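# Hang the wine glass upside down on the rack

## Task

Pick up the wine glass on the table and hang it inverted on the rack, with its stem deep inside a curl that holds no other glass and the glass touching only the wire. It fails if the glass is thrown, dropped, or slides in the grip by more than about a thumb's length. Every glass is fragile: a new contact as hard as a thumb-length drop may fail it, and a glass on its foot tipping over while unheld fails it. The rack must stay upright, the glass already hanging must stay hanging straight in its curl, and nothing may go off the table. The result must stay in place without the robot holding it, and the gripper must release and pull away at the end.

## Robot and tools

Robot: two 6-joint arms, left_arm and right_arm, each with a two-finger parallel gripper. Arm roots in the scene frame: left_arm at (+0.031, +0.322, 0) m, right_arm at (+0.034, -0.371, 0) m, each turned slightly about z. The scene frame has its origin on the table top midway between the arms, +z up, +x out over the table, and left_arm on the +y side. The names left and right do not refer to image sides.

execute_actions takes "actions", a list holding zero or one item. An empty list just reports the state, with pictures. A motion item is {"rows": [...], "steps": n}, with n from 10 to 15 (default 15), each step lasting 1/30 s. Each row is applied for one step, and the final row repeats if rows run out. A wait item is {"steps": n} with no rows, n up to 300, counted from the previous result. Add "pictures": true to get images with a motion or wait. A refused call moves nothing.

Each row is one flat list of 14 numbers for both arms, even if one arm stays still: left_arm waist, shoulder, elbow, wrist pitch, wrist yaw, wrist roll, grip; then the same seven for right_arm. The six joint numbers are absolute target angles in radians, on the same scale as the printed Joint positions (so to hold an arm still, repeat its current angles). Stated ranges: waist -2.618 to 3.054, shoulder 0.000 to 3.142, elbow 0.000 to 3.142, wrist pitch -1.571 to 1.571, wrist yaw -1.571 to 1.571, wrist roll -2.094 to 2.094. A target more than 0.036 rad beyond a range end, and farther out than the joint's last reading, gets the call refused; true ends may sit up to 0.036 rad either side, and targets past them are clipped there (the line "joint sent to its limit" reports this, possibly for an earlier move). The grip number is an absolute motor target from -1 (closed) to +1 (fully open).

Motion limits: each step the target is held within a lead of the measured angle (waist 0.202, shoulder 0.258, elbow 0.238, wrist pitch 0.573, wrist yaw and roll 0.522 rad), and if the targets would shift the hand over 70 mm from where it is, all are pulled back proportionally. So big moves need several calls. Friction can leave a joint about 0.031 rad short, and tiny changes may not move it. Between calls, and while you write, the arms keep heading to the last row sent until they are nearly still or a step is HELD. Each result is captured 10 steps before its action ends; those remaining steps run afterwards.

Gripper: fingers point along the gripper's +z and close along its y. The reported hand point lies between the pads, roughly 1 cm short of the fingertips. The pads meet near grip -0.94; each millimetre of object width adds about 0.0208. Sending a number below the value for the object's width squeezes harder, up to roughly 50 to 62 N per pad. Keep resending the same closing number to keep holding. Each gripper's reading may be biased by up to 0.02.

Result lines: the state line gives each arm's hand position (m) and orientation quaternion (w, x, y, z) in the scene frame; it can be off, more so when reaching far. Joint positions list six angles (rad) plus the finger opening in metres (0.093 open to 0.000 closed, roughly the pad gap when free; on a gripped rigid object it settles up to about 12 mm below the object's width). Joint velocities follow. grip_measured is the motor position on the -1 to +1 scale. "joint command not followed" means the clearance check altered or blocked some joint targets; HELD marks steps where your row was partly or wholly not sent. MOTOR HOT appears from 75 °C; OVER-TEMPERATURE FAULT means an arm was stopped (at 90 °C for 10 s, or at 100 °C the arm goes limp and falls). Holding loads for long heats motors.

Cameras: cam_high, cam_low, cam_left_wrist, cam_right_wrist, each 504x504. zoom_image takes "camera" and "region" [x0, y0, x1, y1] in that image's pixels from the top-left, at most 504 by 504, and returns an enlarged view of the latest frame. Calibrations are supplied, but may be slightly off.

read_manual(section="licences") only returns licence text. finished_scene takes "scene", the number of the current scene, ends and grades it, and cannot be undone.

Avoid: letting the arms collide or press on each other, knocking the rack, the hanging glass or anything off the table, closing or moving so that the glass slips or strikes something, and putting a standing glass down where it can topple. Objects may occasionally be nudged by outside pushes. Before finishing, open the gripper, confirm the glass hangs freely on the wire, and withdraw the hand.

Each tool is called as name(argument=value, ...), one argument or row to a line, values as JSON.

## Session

execute_actions(
  actions=[],
)

Scene clock: 0.00 s of 4800.00 s.
left_arm: end_effector_position=(+0.4498, +0.4185, +0.1163) grip_measured=+0.988 end_effector_quat_wxyz=(-0.368, +0.715, -0.544, +0.241) | right_arm: end_effector_position=(+0.1171, -0.6729, +0.2247) grip_measured=+1.000 end_effector_quat_wxyz=(+0.542, +0.557, +0.534, +0.333)
Joint positions: left_arm=[ 0.063  1.546  0.846  0.033 -0.13  -1.602  0.093] | right_arm=[-1.755  1.632  1.204 -1.306 -1.376 -0.379  0.093]
Joint velocities: left_arm=[-0.002  0.012 -0.002 -0.037 -0.007  0.051 -0.001] | right_arm=[-0.017 -0.017  0.017  0.022 -0.081 -0.037  0.   ]
Motor temperatures (°C, as the motors report them): left_arm=[22 23 25 26 24 25] | right_arm=[22 23 22 23 23 23]
camera_calibration (this result's frames):
cam_left_wrist: T_world_to_cam=[[0.578715, 0.137272, 0.803894, -0.417115], [-0.0596769, -0.975961, 0.209614, 0.451415], [0.813344, -0.169281, -0.556611, -0.152946], [0, 0, 0, 1]] pos_world=[0.392727, 0.471931, 0.155562]
cam_right_wrist: T_world_to_cam=[[-0.225271, -0.179881, -0.957547, 0.120634], [-0.202431, 0.970003, -0.134597, 0.745635], [0.953035, 0.163516, -0.254927, 0.131767], [0, 0, 0, 1]] pos_world=[0.0525363, -0.723115, 0.249464]

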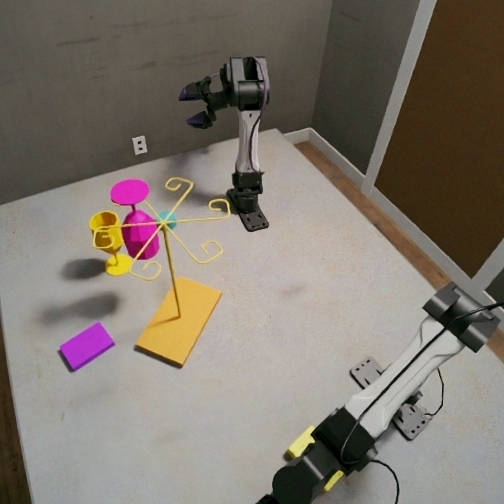

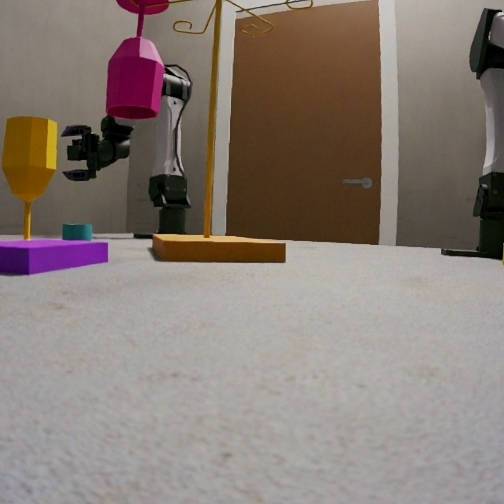

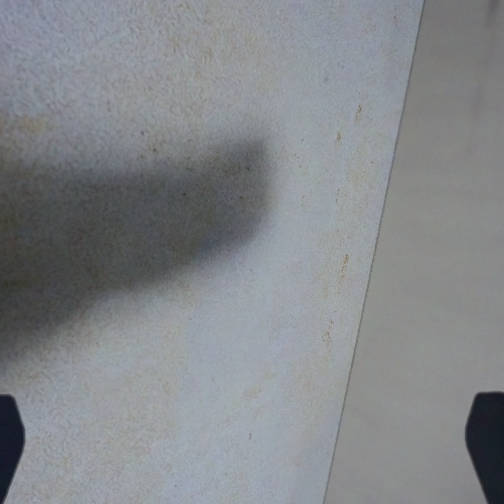

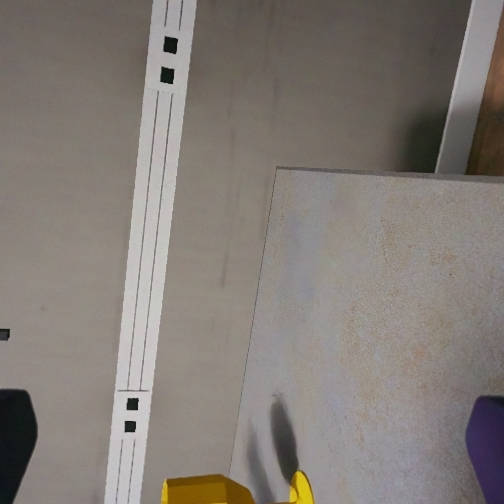

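execute_actions(
  actions=[
    {"rows":[[0.063,1.546,0.846,0.033,-0.13,-1.602,1,-0.9,2.0,1.25,-0.8,-1.57,-1.57,1]]},
  ],
)

execute_actions(
  actions=[
    {"steps":20},
  ],
)

execute_actions(
  actions=[
    {"rows":[[0.063,1.546,0.846,0.033,-0.13,-1.602,1,-0.47,2.1,1.26,-0.72,-1.57,-1.57,1]]},
  ],
)

execute_actions(
  actions=[
    {"steps":30},
  ],
  pictures=true,
)

zoom_image(
  camera="cam_high",
  region=[100, 140, 240, 280],
)

Scene clock: 0.77 s of 4800.00 s.
left_arm: end_effector_position=(+0.4498, +0.4185, +0.1163) grip_measured=+0.988 end_effector_quat_wxyz=(-0.368, +0.715, -0.544, +0.241) | right_arm: end_effector_position=(+0.1755, -0.7059, +0.1841) grip_measured=+1.000 end_effector_quat_wxyz=(+0.615, +0.353, +0.647, +0.280)
Joint positions: left_arm=[ 0.063  1.546  0.846  0.033 -0.13  -1.602  0.093] | right_arm=[-1.547  1.866  1.245 -1.039 -1.484 -0.734  0.093]
Joint velocities: left_arm=[-0.007 -0.027  0.002 -0.022  0.022  0.022  0.   ] | right_arm=[ 1.497  1.678 -0.007  1.502 -0.447 -2.366  0.   ]
Motor temperatures (°C, as the motors report them): left_arm=[22 23 25 26 24 25] | right_arm=[22 23 22 23 23 23]
Steps of this call (steps 1 to 18: nothing new was sent; steps 19 to 23: the first 5 steps of this action). Readings (joint positions):
19: left_arm=[0.063 1.546 0.846 0.033 -0.130 -1.602] | right_arm=[-1.737 1.650 1.206 -1.272 -1.396 -0.437]
20: left_arm=[0.063 1.546 0.846 0.033 -0.130 -1.602] | right_arm=[-1.697 1.692 1.221 -1.209 -1.424 -0.510]
22: left_arm=[0.063 1.546 0.846 0.033 -0.130 -1.602] | right_arm=[-1.599 1.807 1.242 -1.091 -1.468 -0.655]
23: the state above

Scene clock: 1.43 s of 4800.00 s.
left_arm: end_effector_position=(+0.4498, +0.4185, +0.1163) grip_measured=+0.988 end_effector_quat_wxyz=(-0.368, +0.715, -0.544, +0.241) | right_arm: end_effector_position=(+0.3650, -0.5745, +0.1460) grip_measured=+1.000 end_effector_quat_wxyz=(+0.670, -0.187, +0.686, +0.211)
Joint positions: left_arm=[ 0.063  1.546  0.846  0.033 -0.13  -1.602  0.093] | right_arm=[-0.897  2.022  1.245 -0.813 -1.559 -1.551  0.093]
Joint velocities: left_arm=[-0.002  0.007 -0.017 -0.051  0.007  0.037 -0.001] | right_arm=[ 0.007  0.002  0.002  0.051  0.007 -0.11   0.   ]
Motor temperatures (°C, as the motors report them): left_arm=[22 23 25 26 24 25] | right_arm=[22 23 22 23 23 23]
Kept back: nothing.
Steps of this call (steps 1 to 10: the last 10 steps of your previous action; steps 11 to 20: the robot went on to your last target). Readings (joint positions):
1: left_arm=[0.063 1.546 0.846 0.033 -0.130 -1.602] | right_arm=[-1.491 1.920 1.245 -0.993 -1.496 -0.824]
2: left_arm=[0.063 1.546 0.846 0.033 -0.130 -1.602] | right_arm=[-1.428 1.966 1.245 -0.952 -1.505 -0.921]
4: left_arm=[0.063 1.546 0.846 0.033 -0.130 -1.602] | right_arm=[-1.289 2.019 1.245 -0.893 -1.516 -1.119]
8: left_arm=[0.063 1.546 0.846 0.033 -0.130 -1.602] | right_arm=[-0.998 2.022 1.245 -0.832 -1.540 -1.378]
20: the state above

Scene clock: 1.60 s of 4800.00 s.
left_arm: end_effector_position=(+0.4498, +0.4185, +0.1163) grip_measured=+0.988 end_effector_quat_wxyz=(-0.368, +0.715, -0.544, +0.241) | right_arm: end_effector_position=(+0.4105, -0.4926, +0.1284) grip_measured=+1.000 end_effector_quat_wxyz=(+0.644, -0.274, +0.654, +0.288)
Joint positions: left_arm=[ 0.063  1.546  0.846  0.033 -0.13  -1.602  0.093] | right_arm=[-0.65   2.083  1.252 -0.75  -1.566 -1.558  0.093]
Joint velocities: left_arm=[-0.007 -0.017 -0.007 -0.081 -0.022 -0.081 -0.001] | right_arm=[ 1.946  0.325  0.007  0.212  0.081 -0.022  0.   ]
Motor temperatures (°C, as the motors report them): left_arm=[22 23 25 26 24 25] | right_arm=[22 23 22 23 23 23]
Steps of this call (steps 1 to 5: the first 5 steps of this action). Readings (joint positions):
1: left_arm=[0.063 1.546 0.846 0.033 -0.130 -1.602] | right_arm=[-0.878 2.028 1.246 -0.803 -1.563 -1.553]
2: left_arm=[0.063 1.546 0.846 0.033 -0.130 -1.602] | right_arm=[-0.839 2.041 1.250 -0.785 -1.566 -1.555]
4: left_arm=[0.063 1.546 0.846 0.033 -0.130 -1.602] | right_arm=[-0.718 2.070 1.252 -0.758 -1.566 -1.557]
5: the state above

Scene clock: 2.60 s of 4800.00 s.
left_arm: end_effector_position=(+0.4498, +0.4185, +0.1163) grip_measured=+0.988 end_effector_quat_wxyz=(-0.368, +0.715, -0.544, +0.241) | right_arm: end_effector_position=(+0.4277, -0.4234, +0.1233) grip_measured=+1.000 end_effector_quat_wxyz=(+0.617, -0.335, +0.625, +0.343)
Joint positions: left_arm=[ 0.063  1.546  0.846  0.033 -0.13  -1.602  0.093] | right_arm=[-0.468  2.098  1.252 -0.732 -1.566 -1.563  0.093]
Joint velocities: left_arm=[ 0.012  0.022 -0.017 -0.125 -0.051  0.007 -0.001] | right_arm=[-0.027 -0.022 -0.017 -0.037  0.037  0.022  0.   ]
Motor temperatures (°C, as the motors report them): left_arm=[22 23 26 26 24 25] | right_arm=[22 23 22 23 24 23]
Kept back: nothing.
Steps of this call (steps 1 to 10: the last 10 steps of your previous action; steps 11 to 30: the robot went on to your last target). Readings (joint positions):
1: left_arm=[0.063 1.546 0.846 0.033 -0.130 -1.602] | right_arm=[-0.581 2.092 1.252 -0.743 -1.566 -1.559]
2: left_arm=[0.063 1.546 0.846 0.033 -0.130 -1.602] | right_arm=[-0.519 2.097 1.252 -0.739 -1.566 -1.560]
4: left_arm=[0.063 1.546 0.846 0.033 -0.130 -1.602] | right_arm=[-0.443 2.098 1.252 -0.737 -1.566 -1.561]
8: left_arm=[0.063 1.546 0.846 0.033 -0.130 -1.602] | right_arm=[-0.449 2.098 1.252 -0.736 -1.566 -1.562]
30: the state above
All arms were judged still, so your last target was given up. Only a new action makes them travel on or press farther. Fingers that are still opening or closing keep moving.
camera_calibration (this result's frames):
cam_left_wrist: T_world_to_cam=[[0.578715, 0.137272, 0.803894, -0.417115], [-0.0596769, -0.975961, 0.209614, 0.451415], [0.813344, -0.169281, -0.556611, -0.152946], [0, 0, 0, 1]] pos_world=[0.392727, 0.471931, 0.155562]
cam_right_wrist: T_world_to_cam=[[0.848279, -0.529513, 0.0061368, -0.587621], [-0.213062, -0.351889, -0.911471, 0.0934198], [0.484795, 0.771874, -0.411319, 0.246254], [0, 0, 0, 1]] pos_world=[0.398988, -0.468357, 0.190045]

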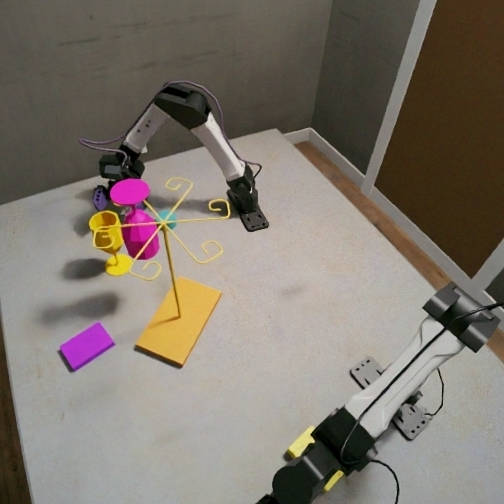

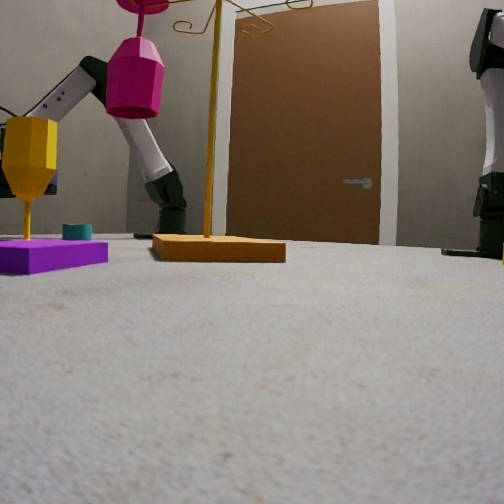

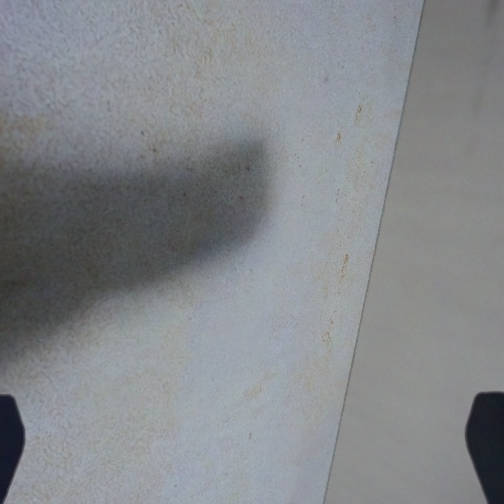

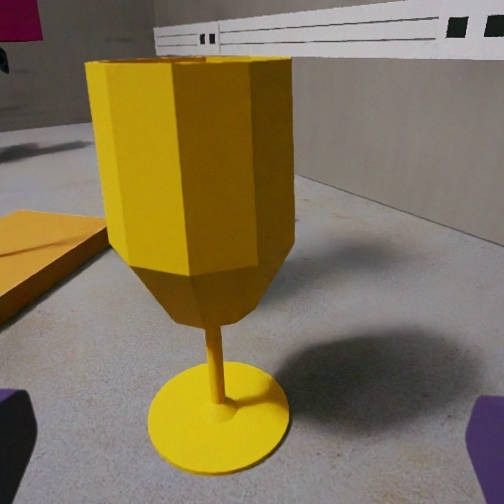

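Region (100, 140, 240, 280) of cam_high's 504x504 image, scaled by 3.600, with more detail than that image has.

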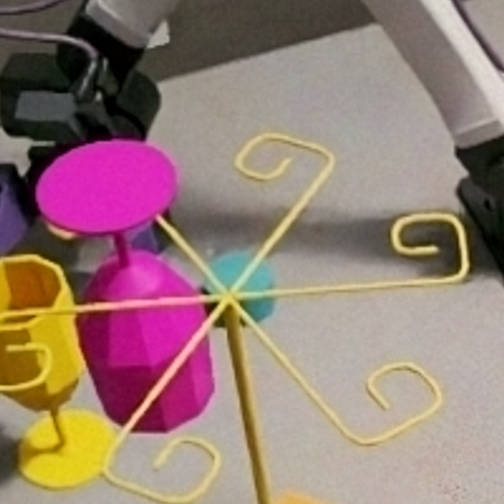

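execute_actions(
  actions=[
    {"rows":[[0.063,1.546,0.846,0.033,-0.13,-1.602,1,-0.44,2.05,1.28,-0.78,-1.57,-1.57,1],[0.063,1.546,0.846,0.033,-0.13,-1.602,1,-0.41,2.05,1.28,-0.78,-1.57,-1.57,1],[0.063,1.546,0.846,0.033,-0.13,-1.602,1,-0.38,2.06,1.29,-0.78,-1.57,-1.57,1],[0.063,1.546,0.846,0.033,-0.13,-1.602,1,-0.35,2.09,1.33,-0.8,-1.57,-1.57,1],[0.063,1.546,0.846,0.033,-0.13,-1.602,1,-0.32,2.115,1.37,-0.81,-1.57,-1.57,1],[0.063,1.546,0.846,0.033,-0.13,-1.602,1,-0.29,2.14,1.41,-0.83,-1.57,-1.57,1],[0.063,1.546,0.846,0.033,-0.13,-1.602,1,-0.26,2.165,1.45,-0.84,-1.57,-1.57,1],[0.063,1.546,0.846,0.033,-0.13,-1.602,1,-0.23,2.19,1.49,-0.86,-1.57,-1.57,1],[0.063,1.546,0.846,0.033,-0.13,-1.602,1,-0.2,2.21,1.525,-0.87,-1.57,-1.57,1],[0.063,1.546,0.846,0.033,-0.13,-1.602,1,-0.17,2.235,1.56,-0.885,-1.57,-1.57,1]]},
  ],
)

execute_actions(
  actions=[
    {"steps":25},
  ],
  pictures=true,
)

Scene clock: 3.93 s of 4800.00 s.
left_arm: end_effector_position=(+0.4498, +0.4185, +0.1163) grip_measured=+0.988 end_effector_quat_wxyz=(-0.368, +0.715, -0.544, +0.241) | right_arm: end_effector_position=(+0.4355, -0.3966, +0.1346) grip_measured=+1.000 end_effector_quat_wxyz=(+0.605, -0.361, +0.610, +0.363)
Joint positions: left_arm=[ 0.063  1.546  0.846  0.033 -0.13  -1.602  0.093] | right_arm=[-0.393  2.09   1.294 -0.774 -1.566 -1.564  0.093]
Joint velocities: left_arm=[ 0.002 -0.002 -0.007  0.037 -0.022 -0.037 -0.001] | right_arm=[ 0.877  0.183  0.813 -0.315  0.007 -0.037  0.   ]
Motor temperatures (°C, as the motors report them): left_arm=[22 23 26 26 24 25] | right_arm=[22 24 22 23 24 23]
Steps of this call (steps 1 to 35: nothing new was sent; steps 36 to 40: the first 5 steps of this action). Readings (joint positions):
36: left_arm=[0.063 1.546 0.846 0.033 -0.130 -1.602] | right_arm=[-0.466 2.096 1.253 -0.737 -1.566 -1.563]
37: left_arm=[0.063 1.546 0.846 0.033 -0.130 -1.602] | right_arm=[-0.459 2.091 1.253 -0.744 -1.566 -1.563]
39: left_arm=[0.063 1.546 0.846 0.033 -0.130 -1.602] | right_arm=[-0.422 2.085 1.270 -0.763 -1.566 -1.563]
40: the state above

Scene clock: 4.77 s of 4800.00 s.
left_arm: end_effector_position=(+0.4498, +0.4185, +0.1163) grip_measured=+0.988 end_effector_quat_wxyz=(-0.368, +0.715, -0.544, +0.241) | right_arm: end_effector_position=(+0.4737, -0.3164, +0.1405) grip_measured=+1.000 end_effector_quat_wxyz=(+0.563, -0.432, +0.561, +0.426)
Joint positions: left_arm=[ 0.063  1.546  0.846  0.033 -0.13  -1.602  0.093] | right_arm=[-0.164  2.225  1.542 -0.874 -1.568 -1.565  0.093]
Joint velocities: left_arm=[-0.012 -0.022 -0.032 -0.007 -0.037  0.066 -0.   ] | right_arm=[-0.002 -0.002 -0.007 -0.081  0.051 -0.022  0.   ]
Motor temperatures (°C, as the motors report them): left_arm=[22 23 26 27 24 25] | right_arm=[22 24 22 23 24 23]
Kept back: nothing.
Steps of this call (steps 1 to 10: the last 10 steps of your previous action; steps 11 to 25: the robot went on to your last target). Readings (joint positions):
1: left_arm=[0.063 1.546 0.846 0.033 -0.130 -1.602] | right_arm=[-0.361 2.100 1.328 -0.785 -1.566 -1.564]
2: left_arm=[0.063 1.546 0.846 0.033 -0.130 -1.602] | right_arm=[-0.326 2.115 1.369 -0.794 -1.567 -1.564]
4: left_arm=[0.063 1.546 0.846 0.033 -0.130 -1.602] | right_arm=[-0.259 2.154 1.453 -0.811 -1.567 -1.565]
8: left_arm=[0.063 1.546 0.846 0.033 -0.130 -1.602] | right_arm=[-0.162 2.214 1.542 -0.835 -1.568 -1.565]
25: the state above
camera_calibration (this result's frames):
cam_left_wrist: T_world_to_cam=[[0.578715, 0.137272, 0.803894, -0.417115], [-0.0596769, -0.975961, 0.209614, 0.451415], [0.813344, -0.169281, -0.556611, -0.152946], [0, 0, 0, 1]] pos_world=[0.392727, 0.471931, 0.155562]
cam_right_wrist: T_world_to_cam=[[0.96749, -0.25119, 0.0294315, -0.541811], [-0.0769253, -0.403133, -0.911903, 0.0759217], [0.240926, 0.879993, -0.40935, 0.297858], [0, 0, 0, 1]] pos_world=[0.458275, -0.367605, 0.207108]

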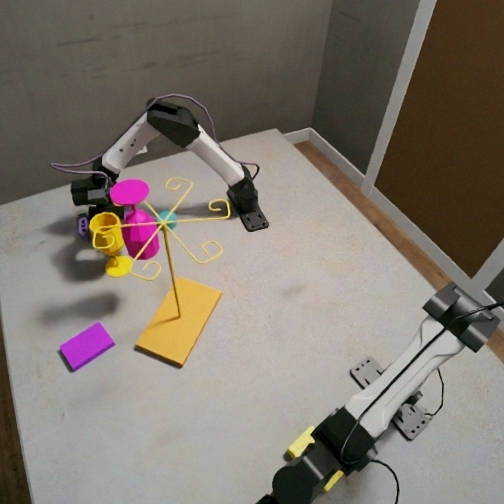

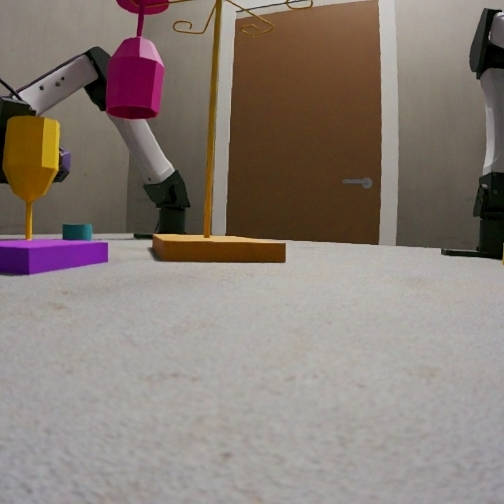

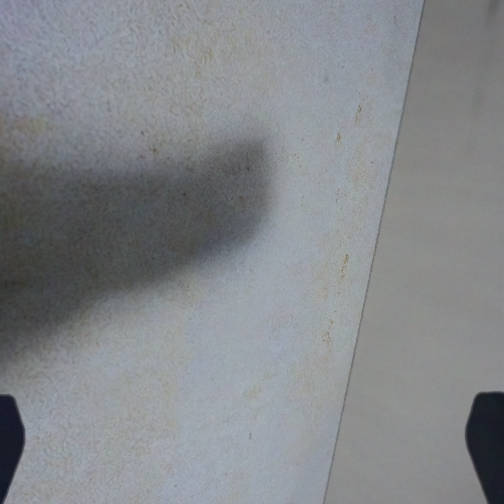

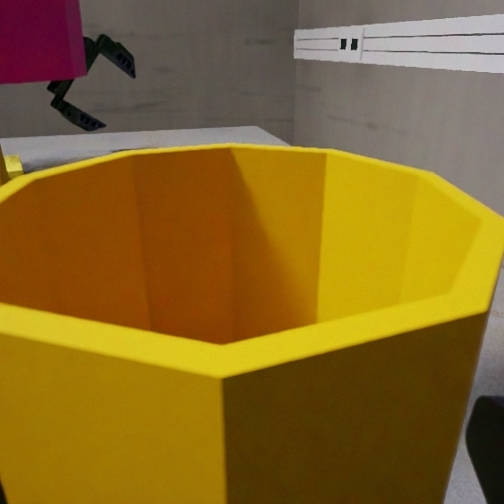

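execute_actions(
  actions=[
    {"rows":[[0.063,1.546,0.846,0.033,-0.13,-1.602,1,-0.12,2.235,1.56,-0.885,-1.57,-1.57,1]]},
  ],
)

execute_actions(
  actions=[
    {"rows":[[0.063,1.546,0.846,0.033,-0.13,-1.602,1,-0.12,2.235,1.56,-0.885,-1.57,-1.57,0.2]]},
  ],
)

execute_actions(
  actions=[
    {"rows":[[0.063,1.546,0.846,0.033,-0.13,-1.602,1,-0.14,2.13,1.56,-0.99,-1.57,-1.57,0.2],[0.063,1.546,0.846,0.033,-0.13,-1.602,1,-0.14,2.13,1.56,-0.99,-1.57,-1.57,0.2],[0.063,1.546,0.846,0.033,-0.13,-1.602,1,-0.6,2.0,1.56,-1.1,-1.57,-1.57,0.2]]},
  ],
)

execute_actions(
  actions=[
    {"rows":[[0.063,1.546,0.846,0.033,-0.13,-1.602,1,-0.6,1.28,0.95,-1.22,-1.57,-1.57,0.2]]},
  ],
)

execute_actions(
  actions=[
    {"rows":[[0.063,1.546,0.846,0.033,-0.13,-1.602,1,-0.6,1.28,0.95,-1.22,1.58,-1.57,0.2]]},
  ],
)

execute_actions(
  actions=[
    {"steps":60},
  ],
)

execute_actions(
  actions=[
    {"rows":[[0.063,1.546,0.846,0.033,-0.13,-1.602,1,1.5,1.28,0.95,-1.22,1.58,-1.57,0.2]]},
  ],
)

execute_actions(
  actions=[
    {"steps":45},
  ],
)

execute_actions(
  actions=[
    {"rows":[[0.063,1.546,0.846,0.033,-0.13,-1.602,1,1.48,1.54,1.145,-1.16,1.58,-1.57,0.2]]},
  ],
)

execute_actions(
  actions=[
    {"steps":25},
  ],
  pictures=true,
)

Scene clock: 6.43 s of 4800.00 s.
left_arm: end_effector_position=(+0.4498, +0.4185, +0.1163) grip_measured=+0.988 end_effector_quat_wxyz=(-0.368, +0.715, -0.544, +0.241) | right_arm: end_effector_position=(+0.4715, -0.3012, +0.1405) grip_measured=+1.000 end_effector_quat_wxyz=(+0.556, -0.441, +0.554, +0.436)
Joint positions: left_arm=[ 0.063  1.546  0.846  0.033 -0.13  -1.602  0.093] | right_arm=[-0.129  2.225  1.542 -0.874 -1.568 -1.565  0.093]
Joint velocities: left_arm=[-0.017 -0.012 -0.022 -0.022 -0.007 -0.007 -0.   ] | right_arm=[ 0.203 -0.017 -0.007 -0.007  0.007 -0.037  0.   ]
Motor temperatures (°C, as the motors report them): left_arm=[22 24 26 27 24 25] | right_arm=[22 24 22 23 24 23]
Steps of this call (steps 1 to 15: the robot went on to your last target; steps 16 to 45: nothing new was sent; steps 46 to 50: the first 5 steps of this action). Readings (joint positions):
46: left_arm=[0.063 1.546 0.846 0.033 -0.130 -1.602] | right_arm=[-0.161 2.225 1.542 -0.874 -1.568 -1.565]
47: left_arm=[0.063 1.546 0.846 0.033 -0.130 -1.602] | right_arm=[-0.155 2.225 1.542 -0.874 -1.568 -1.565]
49: left_arm=[0.063 1.546 0.846 0.033 -0.130 -1.602] | right_arm=[-0.137 2.225 1.542 -0.874 -1.568 -1.565]
50: the state above

Scene clock: 6.93 s of 4800.00 s.
left_arm: end_effector_position=(+0.4498, +0.4185, +0.1163) grip_measured=+0.988 end_effector_quat_wxyz=(-0.368, +0.715, -0.544, +0.241) | right_arm: end_effector_position=(+0.4707, -0.2970, +0.1405) grip_measured=+0.487 end_effector_quat_wxyz=(+0.553, -0.443, +0.552, +0.439)
Joint positions: left_arm=[ 0.063  1.546  0.846  0.033 -0.13  -1.602  0.093] | right_arm=[-0.12   2.225  1.542 -0.876 -1.568 -1.565  0.069]
Joint velocities: left_arm=[-0.012 -0.012 -0.007  0.051  0.095  0.022  0.   ] | right_arm=[ 0.002 -0.007 -0.002  0.007 -0.007 -0.007  0.001]
Motor temperatures (°C, as the motors report them): left_arm=[22 24 26 27 24 25] | right_arm=[22 25 23 23 24 23]
Steps of this call (steps 1 to 10: the last 10 steps of your previous action; steps 11 to 15: the first 5 steps of this action). Readings (joint positions):
11: left_arm=[0.063 1.546 0.846 0.033 -0.130 -1.602] | right_arm=[-0.120 2.225 1.542 -0.875 -1.568 -1.565]
12: left_arm=[0.063 1.546 0.846 0.033 -0.130 -1.602] | right_arm=[-0.120 2.225 1.542 -0.875 -1.569 -1.565]
14: left_arm=[0.063 1.546 0.846 0.033 -0.130 -1.602] | right_arm=[-0.120 2.225 1.542 -0.876 -1.569 -1.565]
15: the state above

Scene clock: 7.43 s of 4800.00 s.
left_arm: end_effector_position=(+0.4498, +0.4185, +0.1163) grip_measured=+0.988 end_effector_quat_wxyz=(-0.368, +0.715, -0.544, +0.241) | right_arm: end_effector_position=(+0.4642, -0.3257, +0.1740) grip_measured=+0.487 end_effector_quat_wxyz=(+0.565, -0.426, +0.572, +0.415)
Joint positions: left_arm=[ 0.063  1.546  0.846  0.033 -0.13  -1.602  0.093] | right_arm=[-0.193  2.131  1.542 -0.97  -1.554 -1.565  0.069]
Joint velocities: left_arm=[-0.002  0.007 -0.012 -0.066 -0.037 -0.022 -0.   ] | right_arm=[-1.101 -0.886 -0.002 -0.476 -0.051 -0.037 -0.   ]
Motor temperatures (°C, as the motors report them): left_arm=[22 24 26 27 24 25] | right_arm=[22 25 23 23 24 23]
Steps of this call (steps 1 to 10: the last 10 steps of your previous action; steps 11 to 15: the first 5 steps of this action). Readings (joint positions):
11: left_arm=[0.063 1.546 0.846 0.033 -0.130 -1.602] | right_arm=[-0.121 2.218 1.542 -0.889 -1.564 -1.565]
12: left_arm=[0.063 1.546 0.846 0.033 -0.130 -1.602] | right_arm=[-0.123 2.207 1.542 -0.911 -1.560 -1.565]
14: left_arm=[0.063 1.546 0.846 0.033 -0.130 -1.602] | right_arm=[-0.158 2.161 1.542 -0.953 -1.554 -1.565]
15: the state above

Scene clock: 7.93 s of 4800.00 s.
left_arm: end_effector_position=(+0.4498, +0.4185, +0.1163) grip_measured=+0.988 end_effector_quat_wxyz=(-0.368, +0.715, -0.544, +0.241) | right_arm: end_effector_position=(+0.3668, -0.4364, +0.2334) grip_measured=+0.487 end_effector_quat_wxyz=(+0.629, -0.276, +0.657, +0.311)
Joint positions: left_arm=[ 0.063  1.546  0.846  0.033 -0.13  -1.602  0.093] | right_arm=[-0.612  1.705  1.203 -1.127 -1.555 -1.566  0.069]
Joint velocities: left_arm=[-0.017 -0.002 -0.002  0.051  0.037  0.022 -0.   ] | right_arm=[ 0.164 -2.396 -2.254 -0.549  0.007 -0.007 -0.   ]
Motor temperatures (°C, as the motors report them): left_arm=[22 24 26 27 24 25] | right_arm=[22 25 23 23 24 23]
Steps of this call (steps 1 to 10: the last 10 steps of your previous action; steps 11 to 15: the first 5 steps of this action). Readings (joint positions):
11: left_arm=[0.063 1.546 0.846 0.033 -0.130 -1.602] | right_arm=[-0.639 1.984 1.513 -1.053 -1.559 -1.566]
12: left_arm=[0.063 1.546 0.846 0.033 -0.130 -1.602] | right_arm=[-0.634 1.928 1.438 -1.069 -1.555 -1.567]
14: left_arm=[0.063 1.546 0.846 0.033 -0.130 -1.602] | right_arm=[-0.618 1.786 1.282 -1.111 -1.554 -1.566]
15: the state above

Scene clock: 8.43 s of 4800.00 s.
left_arm: end_effector_position=(+0.4498, +0.4185, +0.1163) grip_measured=+0.988 end_effector_quat_wxyz=(-0.368, +0.715, -0.544, +0.241) | right_arm: end_effector_position=(+0.2831, -0.3876, +0.1954) grip_measured=+0.487 end_effector_quat_wxyz=(+0.475, -0.367, +0.774, +0.200)
Joint positions: left_arm=[ 0.063  1.546  0.846  0.033 -0.13  -1.602  0.093] | right_arm=[-0.604  1.272  0.961 -1.218 -1.084 -1.567  0.069]
Joint velocities: left_arm=[ 0.022 -0.012  0.002 -0.051  0.007  0.051  0.   ] | right_arm=[-0.017 -0.012 -0.012  0.022  2.952 -0.066 -0.   ]
Motor temperatures (°C, as the motors report them): left_arm=[22 24 26 27 24 25] | right_arm=[22 25 23 23 24 23]
Steps of this call (steps 1 to 10: the last 10 steps of your previous action; steps 11 to 15: the first 5 steps of this action). Readings (joint positions):
11: left_arm=[0.063 1.546 0.846 0.033 -0.130 -1.602] | right_arm=[-0.604 1.270 0.964 -1.217 -1.492 -1.567]
12: left_arm=[0.063 1.546 0.846 0.033 -0.130 -1.602] | right_arm=[-0.604 1.270 0.964 -1.218 -1.390 -1.567]
14: left_arm=[0.063 1.546 0.846 0.033 -0.130 -1.602] | right_arm=[-0.604 1.272 0.961 -1.218 -1.185 -1.567]
15: the state above

Scene clock: 10.43 s of 4800.00 s.
left_arm: end_effector_position=(+0.4498, +0.4185, +0.1163) grip_measured=+0.988 end_effector_quat_wxyz=(-0.368, +0.715, -0.544, +0.241) | right_arm: end_effector_position=(+0.0747, -0.6266, +0.2680) grip_measured=+0.487 end_effector_quat_wxyz=(+0.623, +0.287, -0.660, +0.305)
Joint positions: left_arm=[ 0.063  1.546  0.846  0.033 -0.13  -1.602  0.093] | right_arm=[-0.604  1.272  0.961 -1.218  1.535 -1.567  0.069]
Joint velocities: left_arm=[ 0.017 -0.002  0.012  0.007 -0.066  0.037 -0.001] | right_arm=[ 0.012 -0.002  0.002  0.022  0.007  0.007  0.   ]
Motor temperatures (°C, as the motors report them): left_arm=[22 24 27 28 24 25] | right_arm=[22 25 23 23 24 23]
joint sent to its limit (right arm) — the command would take joint 5 (wrist yaw) past its upper limit, so that joint was sent only as far as its limit.
Kept back: nothing.
Steps of this call (steps 1 to 10: the last 10 steps of your previous action; steps 11 to 60: the robot went on to your last target). Readings (joint positions):
1: left_arm=[0.063 1.546 0.846 0.033 -0.130 -1.602] | right_arm=[-0.604 1.272 0.961 -1.218 -0.982 -1.567]
2: left_arm=[0.063 1.546 0.846 0.033 -0.130 -1.602] | right_arm=[-0.604 1.272 0.961 -1.218 -0.882 -1.567]
4: left_arm=[0.063 1.546 0.846 0.033 -0.130 -1.602] | right_arm=[-0.604 1.272 0.961 -1.218 -0.681 -1.567]
8: left_arm=[0.063 1.546 0.846 0.033 -0.130 -1.602] | right_arm=[-0.604 1.272 0.961 -1.218 -0.281 -1.567]
60: the state above
All arms were judged still, so your last target was given up. Only a new action makes them travel on or press farther. Fingers that are still opening or closing keep moving.

Scene clock: 10.60 s of 4800.00 s.
left_arm: end_effector_position=(+0.4498, +0.4185, +0.1163) grip_measured=+0.988 end_effector_quat_wxyz=(-0.368, +0.715, -0.544, +0.241) | right_arm: end_effector_position=(+0.1558, -0.5993, +0.2683) grip_measured=+0.487 end_effector_quat_wxyz=(+0.565, +0.392, -0.603, +0.404)
Joint positions: left_arm=[ 0.063  1.546  0.846  0.033 -0.13  -1.602  0.093] | right_arm=[-0.272  1.272  0.961 -1.22   1.536 -1.567  0.069]
Joint velocities: left_arm=[ 0.007  0.012 -0.002 -0.007  0.066 -0.081 -0.   ] | right_arm=[ 2.161  0.017 -0.012  0.007 -0.007 -0.051 -0.   ]
Motor temperatures (°C, as the motors report them): left_arm=[22 24 27 28 24 25] | right_arm=[22 25 23 23 24 23]
joint sent to its limit (right arm) — the command would take joint 5 (wrist yaw) past its upper limit, so that joint was sent only as far as its limit.
Steps of this call (steps 1 to 5: the first 5 steps of this action). Readings (joint positions):
1: left_arm=[0.063 1.546 0.846 0.033 -0.130 -1.602] | right_arm=[-0.572 1.272 0.961 -1.222 1.535 -1.567]
2: left_arm=[0.063 1.546 0.846 0.033 -0.130 -1.602] | right_arm=[-0.502 1.272 0.961 -1.222 1.536 -1.567]
4: left_arm=[0.063 1.546 0.846 0.033 -0.130 -1.602] | right_arm=[-0.348 1.272 0.961 -1.220 1.536 -1.567]
5: the state above

Scene clock: 12.10 s of 4800.00 s.
left_arm: end_effector_position=(+0.4498, +0.4185, +0.1163) grip_measured=+0.988 end_effector_quat_wxyz=(-0.368, +0.715, -0.544, +0.241) | right_arm: end_effector_position=(+0.2346, -0.2059, +0.2685) grip_measured=+0.487 end_effector_quat_wxyz=(+0.044, +0.714, -0.080, +0.694)
Joint positions: left_arm=[ 0.063  1.546  0.846  0.033 -0.13  -1.602  0.093] | right_arm=[ 1.497  1.272  0.961 -1.216  1.537 -1.567  0.069]
Joint velocities: left_arm=[ 0.002 -0.007  0.007  0.022  0.081  0.022  0.   ] | right_arm=[-0.012  0.002 -0.017 -0.007 -0.051  0.037  0.001]
Motor temperatures (°C, as the motors report them): left_arm=[22 24 27 28 24 25] | right_arm=[22 25 23 23 24 23]
joint sent to its limit (right arm) — the command would take joint 5 (wrist yaw) past its upper limit, so that joint was sent only as far as its limit.
Kept back: nothing.
Steps of this call (steps 1 to 10: the last 10 steps of your previous action; steps 11 to 45: the robot went on to your last target). Readings (joint positions):
1: left_arm=[0.063 1.546 0.846 0.033 -0.130 -1.602] | right_arm=[-0.195 1.272 0.961 -1.220 1.536 -1.567]
2: left_arm=[0.063 1.546 0.846 0.033 -0.130 -1.602] | right_arm=[-0.118 1.272 0.961 -1.220 1.536 -1.567]
4: left_arm=[0.063 1.546 0.846 0.033 -0.130 -1.602] | right_arm=[0.035 1.272 0.961 -1.219 1.537 -1.567]
8: left_arm=[0.063 1.546 0.846 0.033 -0.130 -1.602] | right_arm=[0.341 1.272 0.961 -1.218 1.537 -1.567]
45: the state above
All arms were judged still, so your last target was given up. Only a new action makes them travel on or press farther. Fingers that are still opening or closing keep moving.

Scene clock: 12.27 s of 4800.00 s.
left_arm: end_effector_position=(+0.4498, +0.4185, +0.1163) grip_measured=+0.988 end_effector_quat_wxyz=(-0.368, +0.715, -0.544, +0.241) | right_arm: end_effector_position=(+0.2476, -0.1493, +0.2599) grip_measured=+0.487 end_effector_quat_wxyz=(+0.064, +0.712, -0.069, +0.696)
Joint positions: left_arm=[ 0.063  1.546  0.846  0.033 -0.13  -1.602  0.093] | right_arm=[ 1.486  1.525  1.129 -1.173  1.547 -1.567  0.069]
Joint velocities: left_arm=[-0.012 -0.002 -0.017 -0.007 -0.022  0.007  0.   ] | right_arm=[-0.002  0.711 -0.012  0.227 -0.081  0.022  0.001]
Motor temperatures (°C, as the motors report them): left_arm=[22 24 27 28 24 25] | right_arm=[22 25 23 23 24 23]
joint sent to its limit (right arm) — the command would take joint 5 (wrist yaw) past its upper limit, so that joint was sent only as far as its limit.
Steps of this call (steps 1 to 5: the first 5 steps of this action). Readings (joint positions):
1: left_arm=[0.063 1.546 0.846 0.033 -0.130 -1.602] | right_arm=[1.494 1.307 0.992 -1.236 1.534 -1.567]
2: left_arm=[0.063 1.546 0.846 0.033 -0.130 -1.602] | right_arm=[1.488 1.375 1.051 -1.232 1.539 -1.567]
4: left_arm=[0.063 1.546 0.846 0.033 -0.130 -1.602] | right_arm=[1.486 1.493 1.123 -1.188 1.547 -1.567]
5: the state above

Scene clock: 13.10 s of 4800.00 s.
left_arm: end_effector_position=(+0.4498, +0.4185, +0.1163) grip_measured=+0.988 end_effector_quat_wxyz=(-0.368, +0.715, -0.544, +0.241) | right_arm: end_effector_position=(+0.2483, -0.1454, +0.2531) grip_measured=+0.487 end_effector_quat_wxyz=(+0.071, +0.714, -0.062, +0.693)
Joint positions: left_arm=[ 0.063  1.546  0.846  0.033 -0.13  -1.602  0.093] | right_arm=[ 1.486  1.551  1.129 -1.169  1.542 -1.567  0.069]
Joint velocities: left_arm=[-0.017 -0.007 -0.017  0.051 -0.007 -0.081 -0.001] | right_arm=[-0.017 -0.002 -0.022  0.051  0.022  0.081 -0.001]
Motor temperatures (°C, as the motors report them): left_arm=[22 25 27 28 24 25] | right_arm=[22 25 23 23 24 23]
joint sent to its limit (right arm) — the command would take joint 5 (wrist yaw) past its upper limit, so that joint was sent only as far as its limit.
Kept back: nothing.
Steps of this call (steps 1 to 10: the last 10 steps of your previous action; steps 11 to 25: the robot went on to your last target). Readings (joint positions):
1: left_arm=[0.063 1.546 0.846 0.033 -0.130 -1.602] | right_arm=[1.486 1.543 1.129 -1.170 1.544 -1.567]
2: left_arm=[0.063 1.546 0.846 0.033 -0.130 -1.602] | right_arm=[1.486 1.550 1.129 -1.169 1.542 -1.567]
4: left_arm=[0.063 1.546 0.846 0.033 -0.130 -1.602] | right_arm=[1.486 1.551 1.129 -1.169 1.542 -1.567]
8: left_arm=[0.063 1.546 0.846 0.033 -0.130 -1.602] | right_arm=[1.486 1.551 1.129 -1.169 1.542 -1.567]
25: the state above
camera_calibration (this result's frames):
cam_left_wrist: T_world_to_cam=[[0.578715, 0.137272, 0.803894, -0.417115], [-0.0596769, -0.975961, 0.209614, 0.451415], [0.813344, -0.169281, -0.556611, -0.152946], [0, 0, 0, 1]] pos_world=[0.392727, 0.471931, 0.155562]
cam_right_wrist: T_world_to_cam=[[0.199619, 0.979137, -0.0379905, 0.10255], [-0.366408, 0.110546, 0.923864, -0.0877707], [0.908789, -0.170501, 0.380831, -0.270799], [0, 0, 0, 1]] pos_world=[0.193468, -0.136879, 0.188113]

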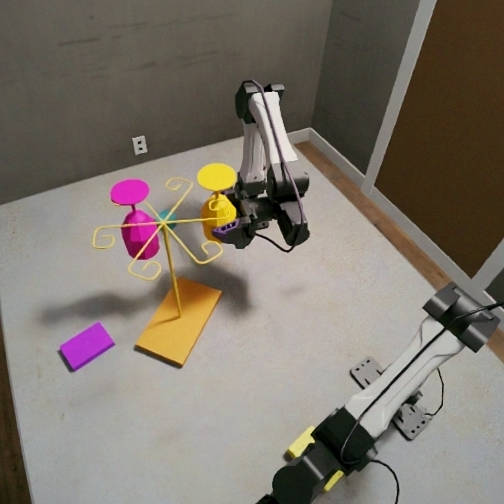

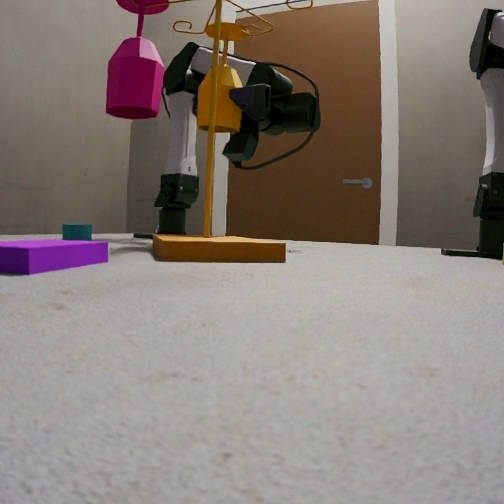

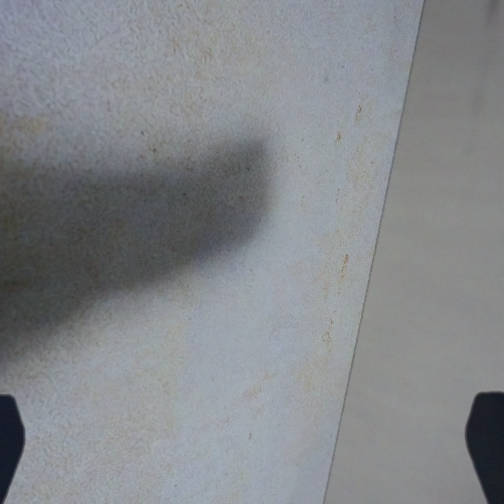

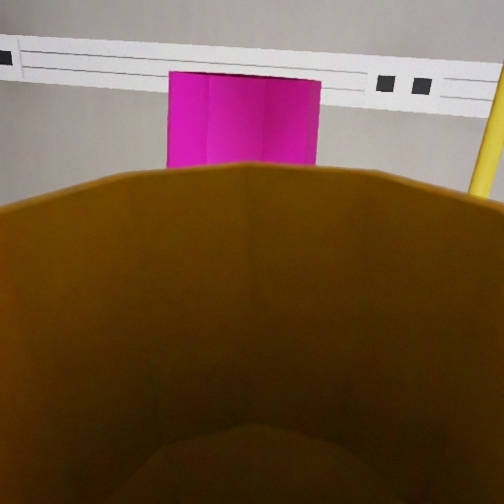

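execute_actions(
  actions=[
    {"rows":[[0.063,1.546,0.846,0.033,-0.13,-1.602,1,1.46,1.57,1.21,-1.19,1.58,-1.57,0.2],[0.063,1.546,0.846,0.033,-0.13,-1.602,1,1.43,1.6,1.25,-1.19,1.58,-1.57,0.2],[0.063,1.546,0.846,0.033,-0.13,-1.602,1,1.4,1.64,1.29,-1.2,1.58,-1.57,0.2],[0.063,1.546,0.846,0.033,-0.13,-1.602,1,1.375,1.68,1.33,-1.2,1.58,-1.57,0.2],[0.063,1.546,0.846,0.033,-0.13,-1.602,1,1.355,1.72,1.37,-1.21,1.58,-1.57,0.2],[0.063,1.546,0.846,0.033,-0.13,-1.602,1,1.345,1.76,1.415,-1.215,1.58,-1.57,0.2],[0.063,1.546,0.846,0.033,-0.13,-1.602,1,1.345,1.79,1.46,-1.23,1.58,-1.57,0.2],[0.063,1.546,0.846,0.033,-0.13,-1.602,1,1.345,1.83,1.51,-1.245,1.58,-1.57,0.2],[0.063,1.546,0.846,0.033,-0.13,-1.602,1,1.35,1.87,1.565,-1.26,1.58,-1.57,0.2],[0.063,1.546,0.846,0.033,-0.13,-1.602,1,1.355,1.91,1.62,-1.275,1.58,-1.57,0.2]]},
  ],
)

execute_actions(
  actions=[
    {"steps":25},
  ],
  pictures=true,
)

zoom_image(
  camera="cam_low",
  region=[190, 0, 310, 80],
)

Scene clock: 14.10 s of 4800.00 s.
left_arm: end_effector_position=(+0.4498, +0.4185, +0.1163) grip_measured=+0.988 end_effector_quat_wxyz=(-0.368, +0.715, -0.544, +0.241) | right_arm: end_effector_position=(+0.2734, -0.1351, +0.2711) grip_measured=+0.487 end_effector_quat_wxyz=(+0.082, +0.709, -0.107, +0.692)
Joint positions: left_arm=[ 0.063  1.546  0.846  0.033 -0.13  -1.602  0.093] | right_arm=[ 1.406  1.636  1.289 -1.194  1.542 -1.568  0.069]
Joint velocities: left_arm=[ 0.007 -0.022 -0.012  0.037 -0.007 -0.037  0.   ] | right_arm=[-0.779  0.921  1.272 -0.007  0.051  0.037 -0.001]
Motor temperatures (°C, as the motors report them): left_arm=[22 25 27 28 24 25] | right_arm=[22 25 23 23 24 23]
joint sent to its limit (right arm) — the command would take joint 5 (wrist yaw) past its upper limit, so that joint was sent only as far as its limit.
Steps of this call (steps 1 to 15: the robot went on to your last target; steps 16 to 25: nothing new was sent; steps 26 to 30: the first 5 steps of this action). Readings (joint positions):
26: left_arm=[0.063 1.546 0.846 0.033 -0.130 -1.602] | right_arm=[1.484 1.553 1.138 -1.176 1.540 -1.568]
27: left_arm=[0.063 1.546 0.846 0.033 -0.130 -1.602] | right_arm=[1.474 1.563 1.163 -1.184 1.539 -1.568]
29: left_arm=[0.063 1.546 0.846 0.033 -0.130 -1.602] | right_arm=[1.432 1.605 1.243 -1.192 1.540 -1.568]
30: the state above

Scene clock: 14.93 s of 4800.00 s.
left_arm: end_effector_position=(+0.4498, +0.4185, +0.1163) grip_measured=+0.988 end_effector_quat_wxyz=(-0.368, +0.715, -0.544, +0.241) | right_arm: end_effector_position=(+0.3082, -0.0836, +0.2651) grip_measured=+0.487 end_effector_quat_wxyz=(+0.114, +0.707, -0.114, +0.688)
Joint positions: left_arm=[ 0.063  1.546  0.846  0.033 -0.13  -1.602  0.093] | right_arm=[ 1.35   1.912  1.597 -1.263  1.545 -1.568  0.069]
Joint velocities: left_arm=[-0.002 -0.007  0.012  0.022  0.007  0.022 -0.001] | right_arm=[-0.012  0.002 -0.002  0.037  0.007 -0.051 -0.   ]
Motor temperatures (°C, as the motors report them): left_arm=[22 25 27 28 24 25] | right_arm=[22 25 23 23 24 23]
joint sent to its limit (right arm) — the command would take joint 5 (wrist yaw) past its upper limit, so that joint was sent only as far as its limit.
Kept back: nothing.
Steps of this call (steps 1 to 10: the last 10 steps of your previous action; steps 11 to 25: the robot went on to your last target). Readings (joint positions):
1: left_arm=[0.063 1.546 0.846 0.033 -0.130 -1.602] | right_arm=[1.382 1.672 1.334 -1.197 1.543 -1.568]
2: left_arm=[0.063 1.546 0.846 0.033 -0.130 -1.602] | right_arm=[1.363 1.709 1.379 -1.201 1.544 -1.568]
4: left_arm=[0.063 1.546 0.846 0.033 -0.130 -1.602] | right_arm=[1.346 1.790 1.469 -1.217 1.545 -1.568]
8: left_arm=[0.063 1.546 0.846 0.033 -0.130 -1.602] | right_arm=[1.350 1.904 1.591 -1.230 1.545 -1.568]
25: the state above
camera_calibration (this result's frames):
cam_left_wrist: T_world_to_cam=[[0.578715, 0.137272, 0.803894, -0.417115], [-0.0596769, -0.975961, 0.209614, 0.451415], [0.813344, -0.169281, -0.556611, -0.152946], [0, 0, 0, 1]] pos_world=[0.392727, 0.471931, 0.155562]
cam_right_wrist: T_world_to_cam=[[0.330858, 0.943329, -0.0257606, -0.0161301], [-0.35361, 0.14924, 0.923411, -0.0843546], [0.874925, -0.296408, 0.382948, -0.319871], [0, 0, 0, 1]] pos_world=[0.255371, -0.0670074, 0.199972]

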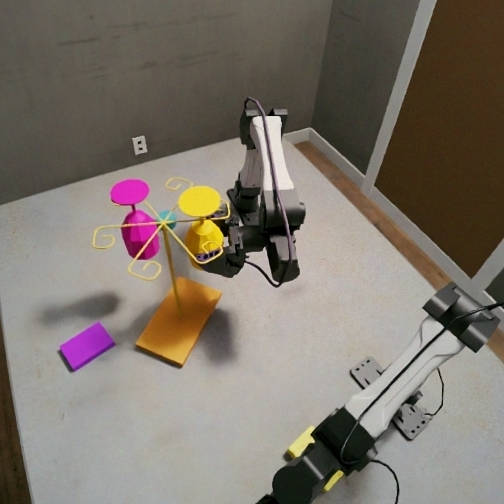

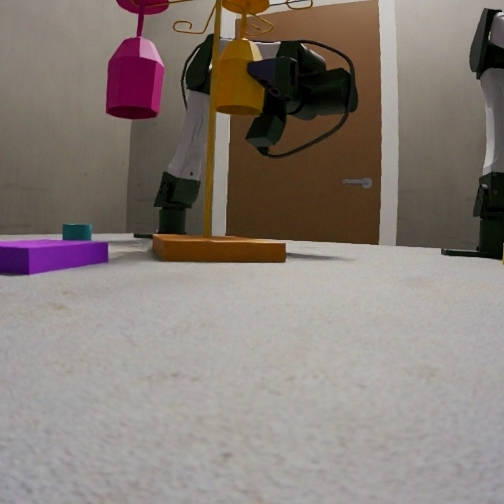

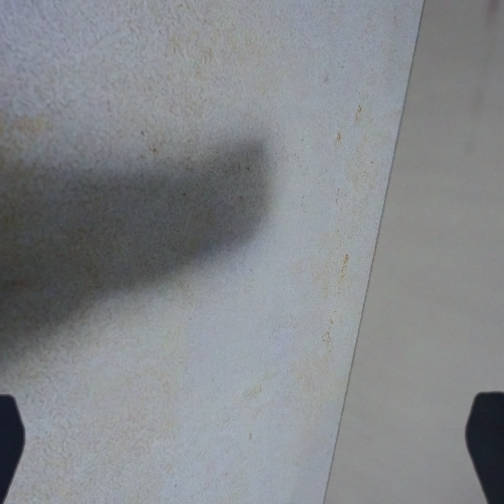

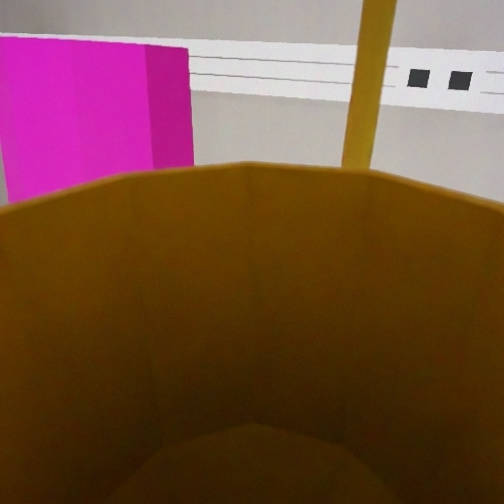

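Region (190, 0, 310, 80) of cam_low's 504x504 image, scaled by 4.200, with more detail than that image has.

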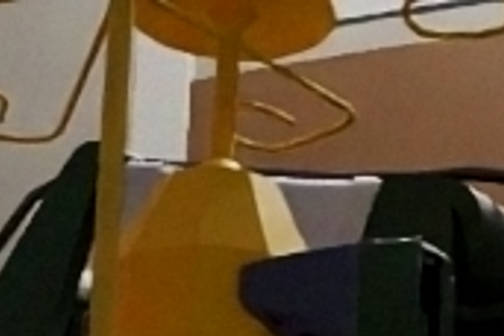

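execute_actions(
  actions=[
    {"rows":[[0.063,1.546,0.846,0.033,-0.13,-1.602,1,1.375,1.9,1.59,-1.26,1.58,-1.57,0.2],[0.063,1.546,0.846,0.033,-0.13,-1.602,1,1.39,1.89,1.58,-1.26,1.58,-1.57,0.2],[0.063,1.546,0.846,0.033,-0.13,-1.602,1,1.405,1.89,1.575,-1.25,1.58,-1.57,0.2],[0.063,1.546,0.846,0.033,-0.13,-1.602,1,1.42,1.88,1.56,-1.24,1.58,-1.57,0.2],[0.063,1.546,0.846,0.033,-0.13,-1.602,1,1.435,1.87,1.545,-1.24,1.58,-1.57,0.2],[0.063,1.546,0.846,0.033,-0.13,-1.602,1,1.45,1.86,1.53,-1.23,1.58,-1.57,0.2],[0.063,1.546,0.846,0.033,-0.13,-1.602,1,1.465,1.85,1.515,-1.22,1.58,-1.57,0.2]]},
  ],
)

execute_actions(
  actions=[
    {"steps":25},
  ],
  pictures=true,
)

zoom_image(
  camera="cam_low",
  region=[190, 0, 310, 80],
)

Scene clock: 15.57 s of 4800.00 s.
left_arm: end_effector_position=(+0.4498, +0.4185, +0.1163) grip_measured=+0.988 end_effector_quat_wxyz=(-0.368, +0.715, -0.544, +0.241) | right_arm: end_effector_position=(+0.2947, -0.0735, +0.2637) grip_measured=+0.487 end_effector_quat_wxyz=(+0.099, +0.709, -0.098, +0.691)
Joint positions: left_arm=[ 0.063  1.546  0.846  0.033 -0.13  -1.602  0.093] | right_arm=[ 1.394  1.906  1.583 -1.256  1.545 -1.568  0.069]
Joint velocities: left_arm=[ 0.007 -0.017  0.002  0.007 -0.022 -0.007 -0.   ] | right_arm=[ 0.481 -0.159 -0.364  0.095  0.022 -0.022  0.   ]
Motor temperatures (°C, as the motors report them): left_arm=[22 25 27 28 24 25] | right_arm=[22 25 23 23 24 23]
joint sent to its limit (right arm) — the command would take joint 5 (wrist yaw) past its upper limit, so that joint was sent only as far as its limit.
Steps of this call (steps 1 to 14: the robot went on to your last target; steps 15 to 19: the first 5 steps of this action). Readings (joint positions):
15: left_arm=[0.063 1.546 0.846 0.033 -0.130 -1.602] | right_arm=[1.352 1.912 1.597 -1.264 1.545 -1.568]
16: left_arm=[0.063 1.546 0.846 0.033 -0.130 -1.602] | right_arm=[1.356 1.912 1.597 -1.264 1.545 -1.568]
18: left_arm=[0.063 1.546 0.846 0.033 -0.130 -1.602] | right_arm=[1.379 1.910 1.593 -1.260 1.545 -1.568]
19: the state above

Scene clock: 16.40 s of 4800.00 s.
left_arm: end_effector_position=(+0.4498, +0.4185, +0.1163) grip_measured=+0.988 end_effector_quat_wxyz=(-0.368, +0.715, -0.544, +0.241) | right_arm: end_effector_position=(+0.2703, -0.0631, +0.2609) grip_measured=+0.487 end_effector_quat_wxyz=(+0.073, +0.713, -0.073, +0.694)
Joint positions: left_arm=[ 0.063  1.546  0.846  0.033 -0.13  -1.602  0.093] | right_arm=[ 1.468  1.874  1.53  -1.233  1.545 -1.568  0.069]
Joint velocities: left_arm=[-0.012 -0.017 -0.017 -0.081 -0.007  0.007 -0.001] | right_arm=[-0.007  0.007  0.012 -0.081 -0.125  0.037  0.001]
Motor temperatures (°C, as the motors report them): left_arm=[22 25 27 28 24 25] | right_arm=[22 25 23 23 24 23]
joint sent to its limit (right arm) — the command would take joint 5 (wrist yaw) past its upper limit, so that joint was sent only as far as its limit.
Kept back: nothing.
Steps of this call (steps 1 to 10: the last 10 steps of your previous action; steps 11 to 25: the robot went on to your last target). Readings (joint positions):
1: left_arm=[0.063 1.546 0.846 0.033 -0.130 -1.602] | right_arm=[1.412 1.899 1.569 -1.252 1.545 -1.568]
2: left_arm=[0.063 1.546 0.846 0.033 -0.130 -1.602] | right_arm=[1.430 1.891 1.553 -1.248 1.545 -1.568]
4: left_arm=[0.063 1.546 0.846 0.033 -0.130 -1.602] | right_arm=[1.459 1.880 1.534 -1.245 1.545 -1.568]
8: left_arm=[0.063 1.546 0.846 0.033 -0.130 -1.602] | right_arm=[1.468 1.874 1.530 -1.238 1.545 -1.568]
25: the state above
camera_calibration (this result's frames):
cam_left_wrist: T_world_to_cam=[[0.578715, 0.137272, 0.803894, -0.417115], [-0.0596769, -0.975961, 0.209614, 0.451415], [0.813344, -0.169281, -0.556611, -0.152946], [0, 0, 0, 1]] pos_world=[0.392727, 0.471931, 0.155562]
cam_right_wrist: T_world_to_cam=[[0.217259, 0.975813, -0.0242353, 0.00935116], [-0.369036, 0.105099, 0.923454, -0.0955421], [0.903665, -0.191685, 0.382944, -0.28026], [0, 0, 0, 1]] pos_world=[0.215971, -0.0528052, 0.195779]

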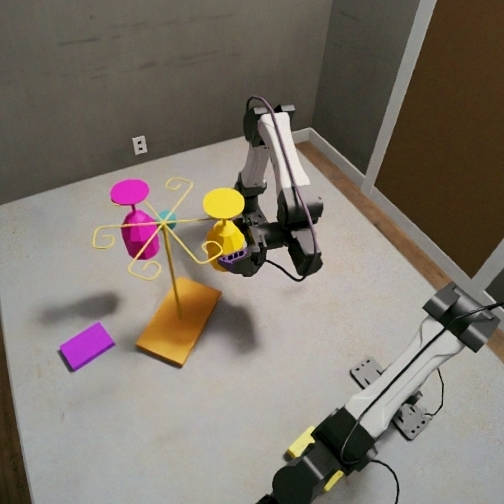

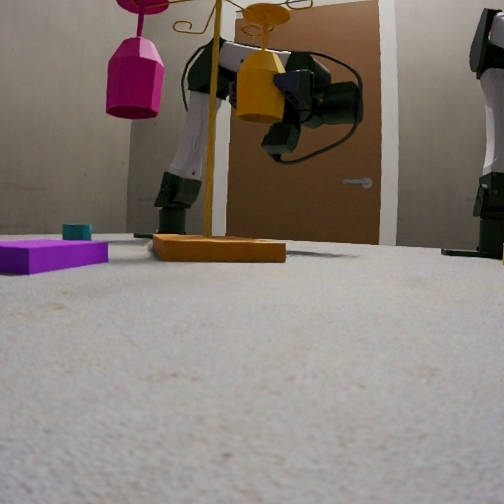

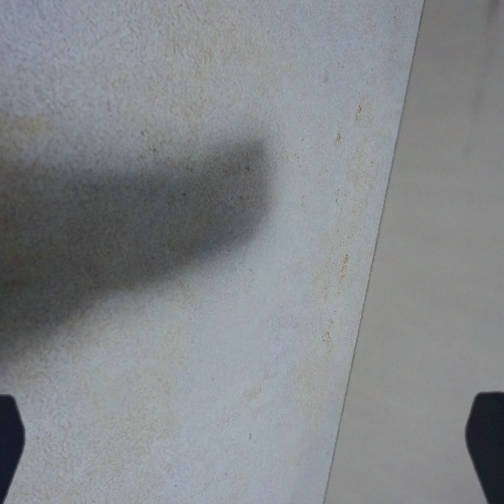

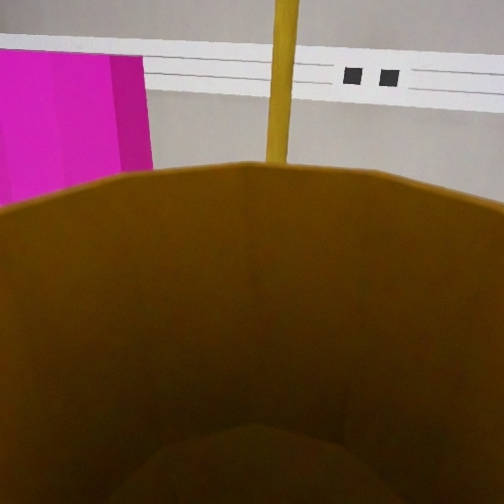

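Region (190, 0, 310, 80) of cam_low's 504x504 image, scaled by 4.200, with more detail than that image has.

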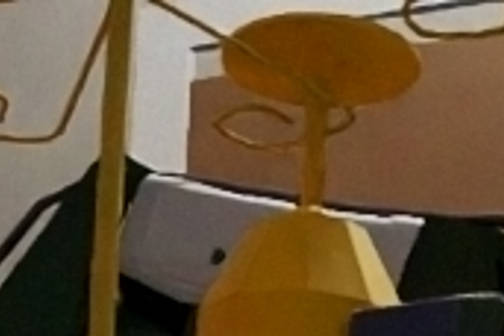

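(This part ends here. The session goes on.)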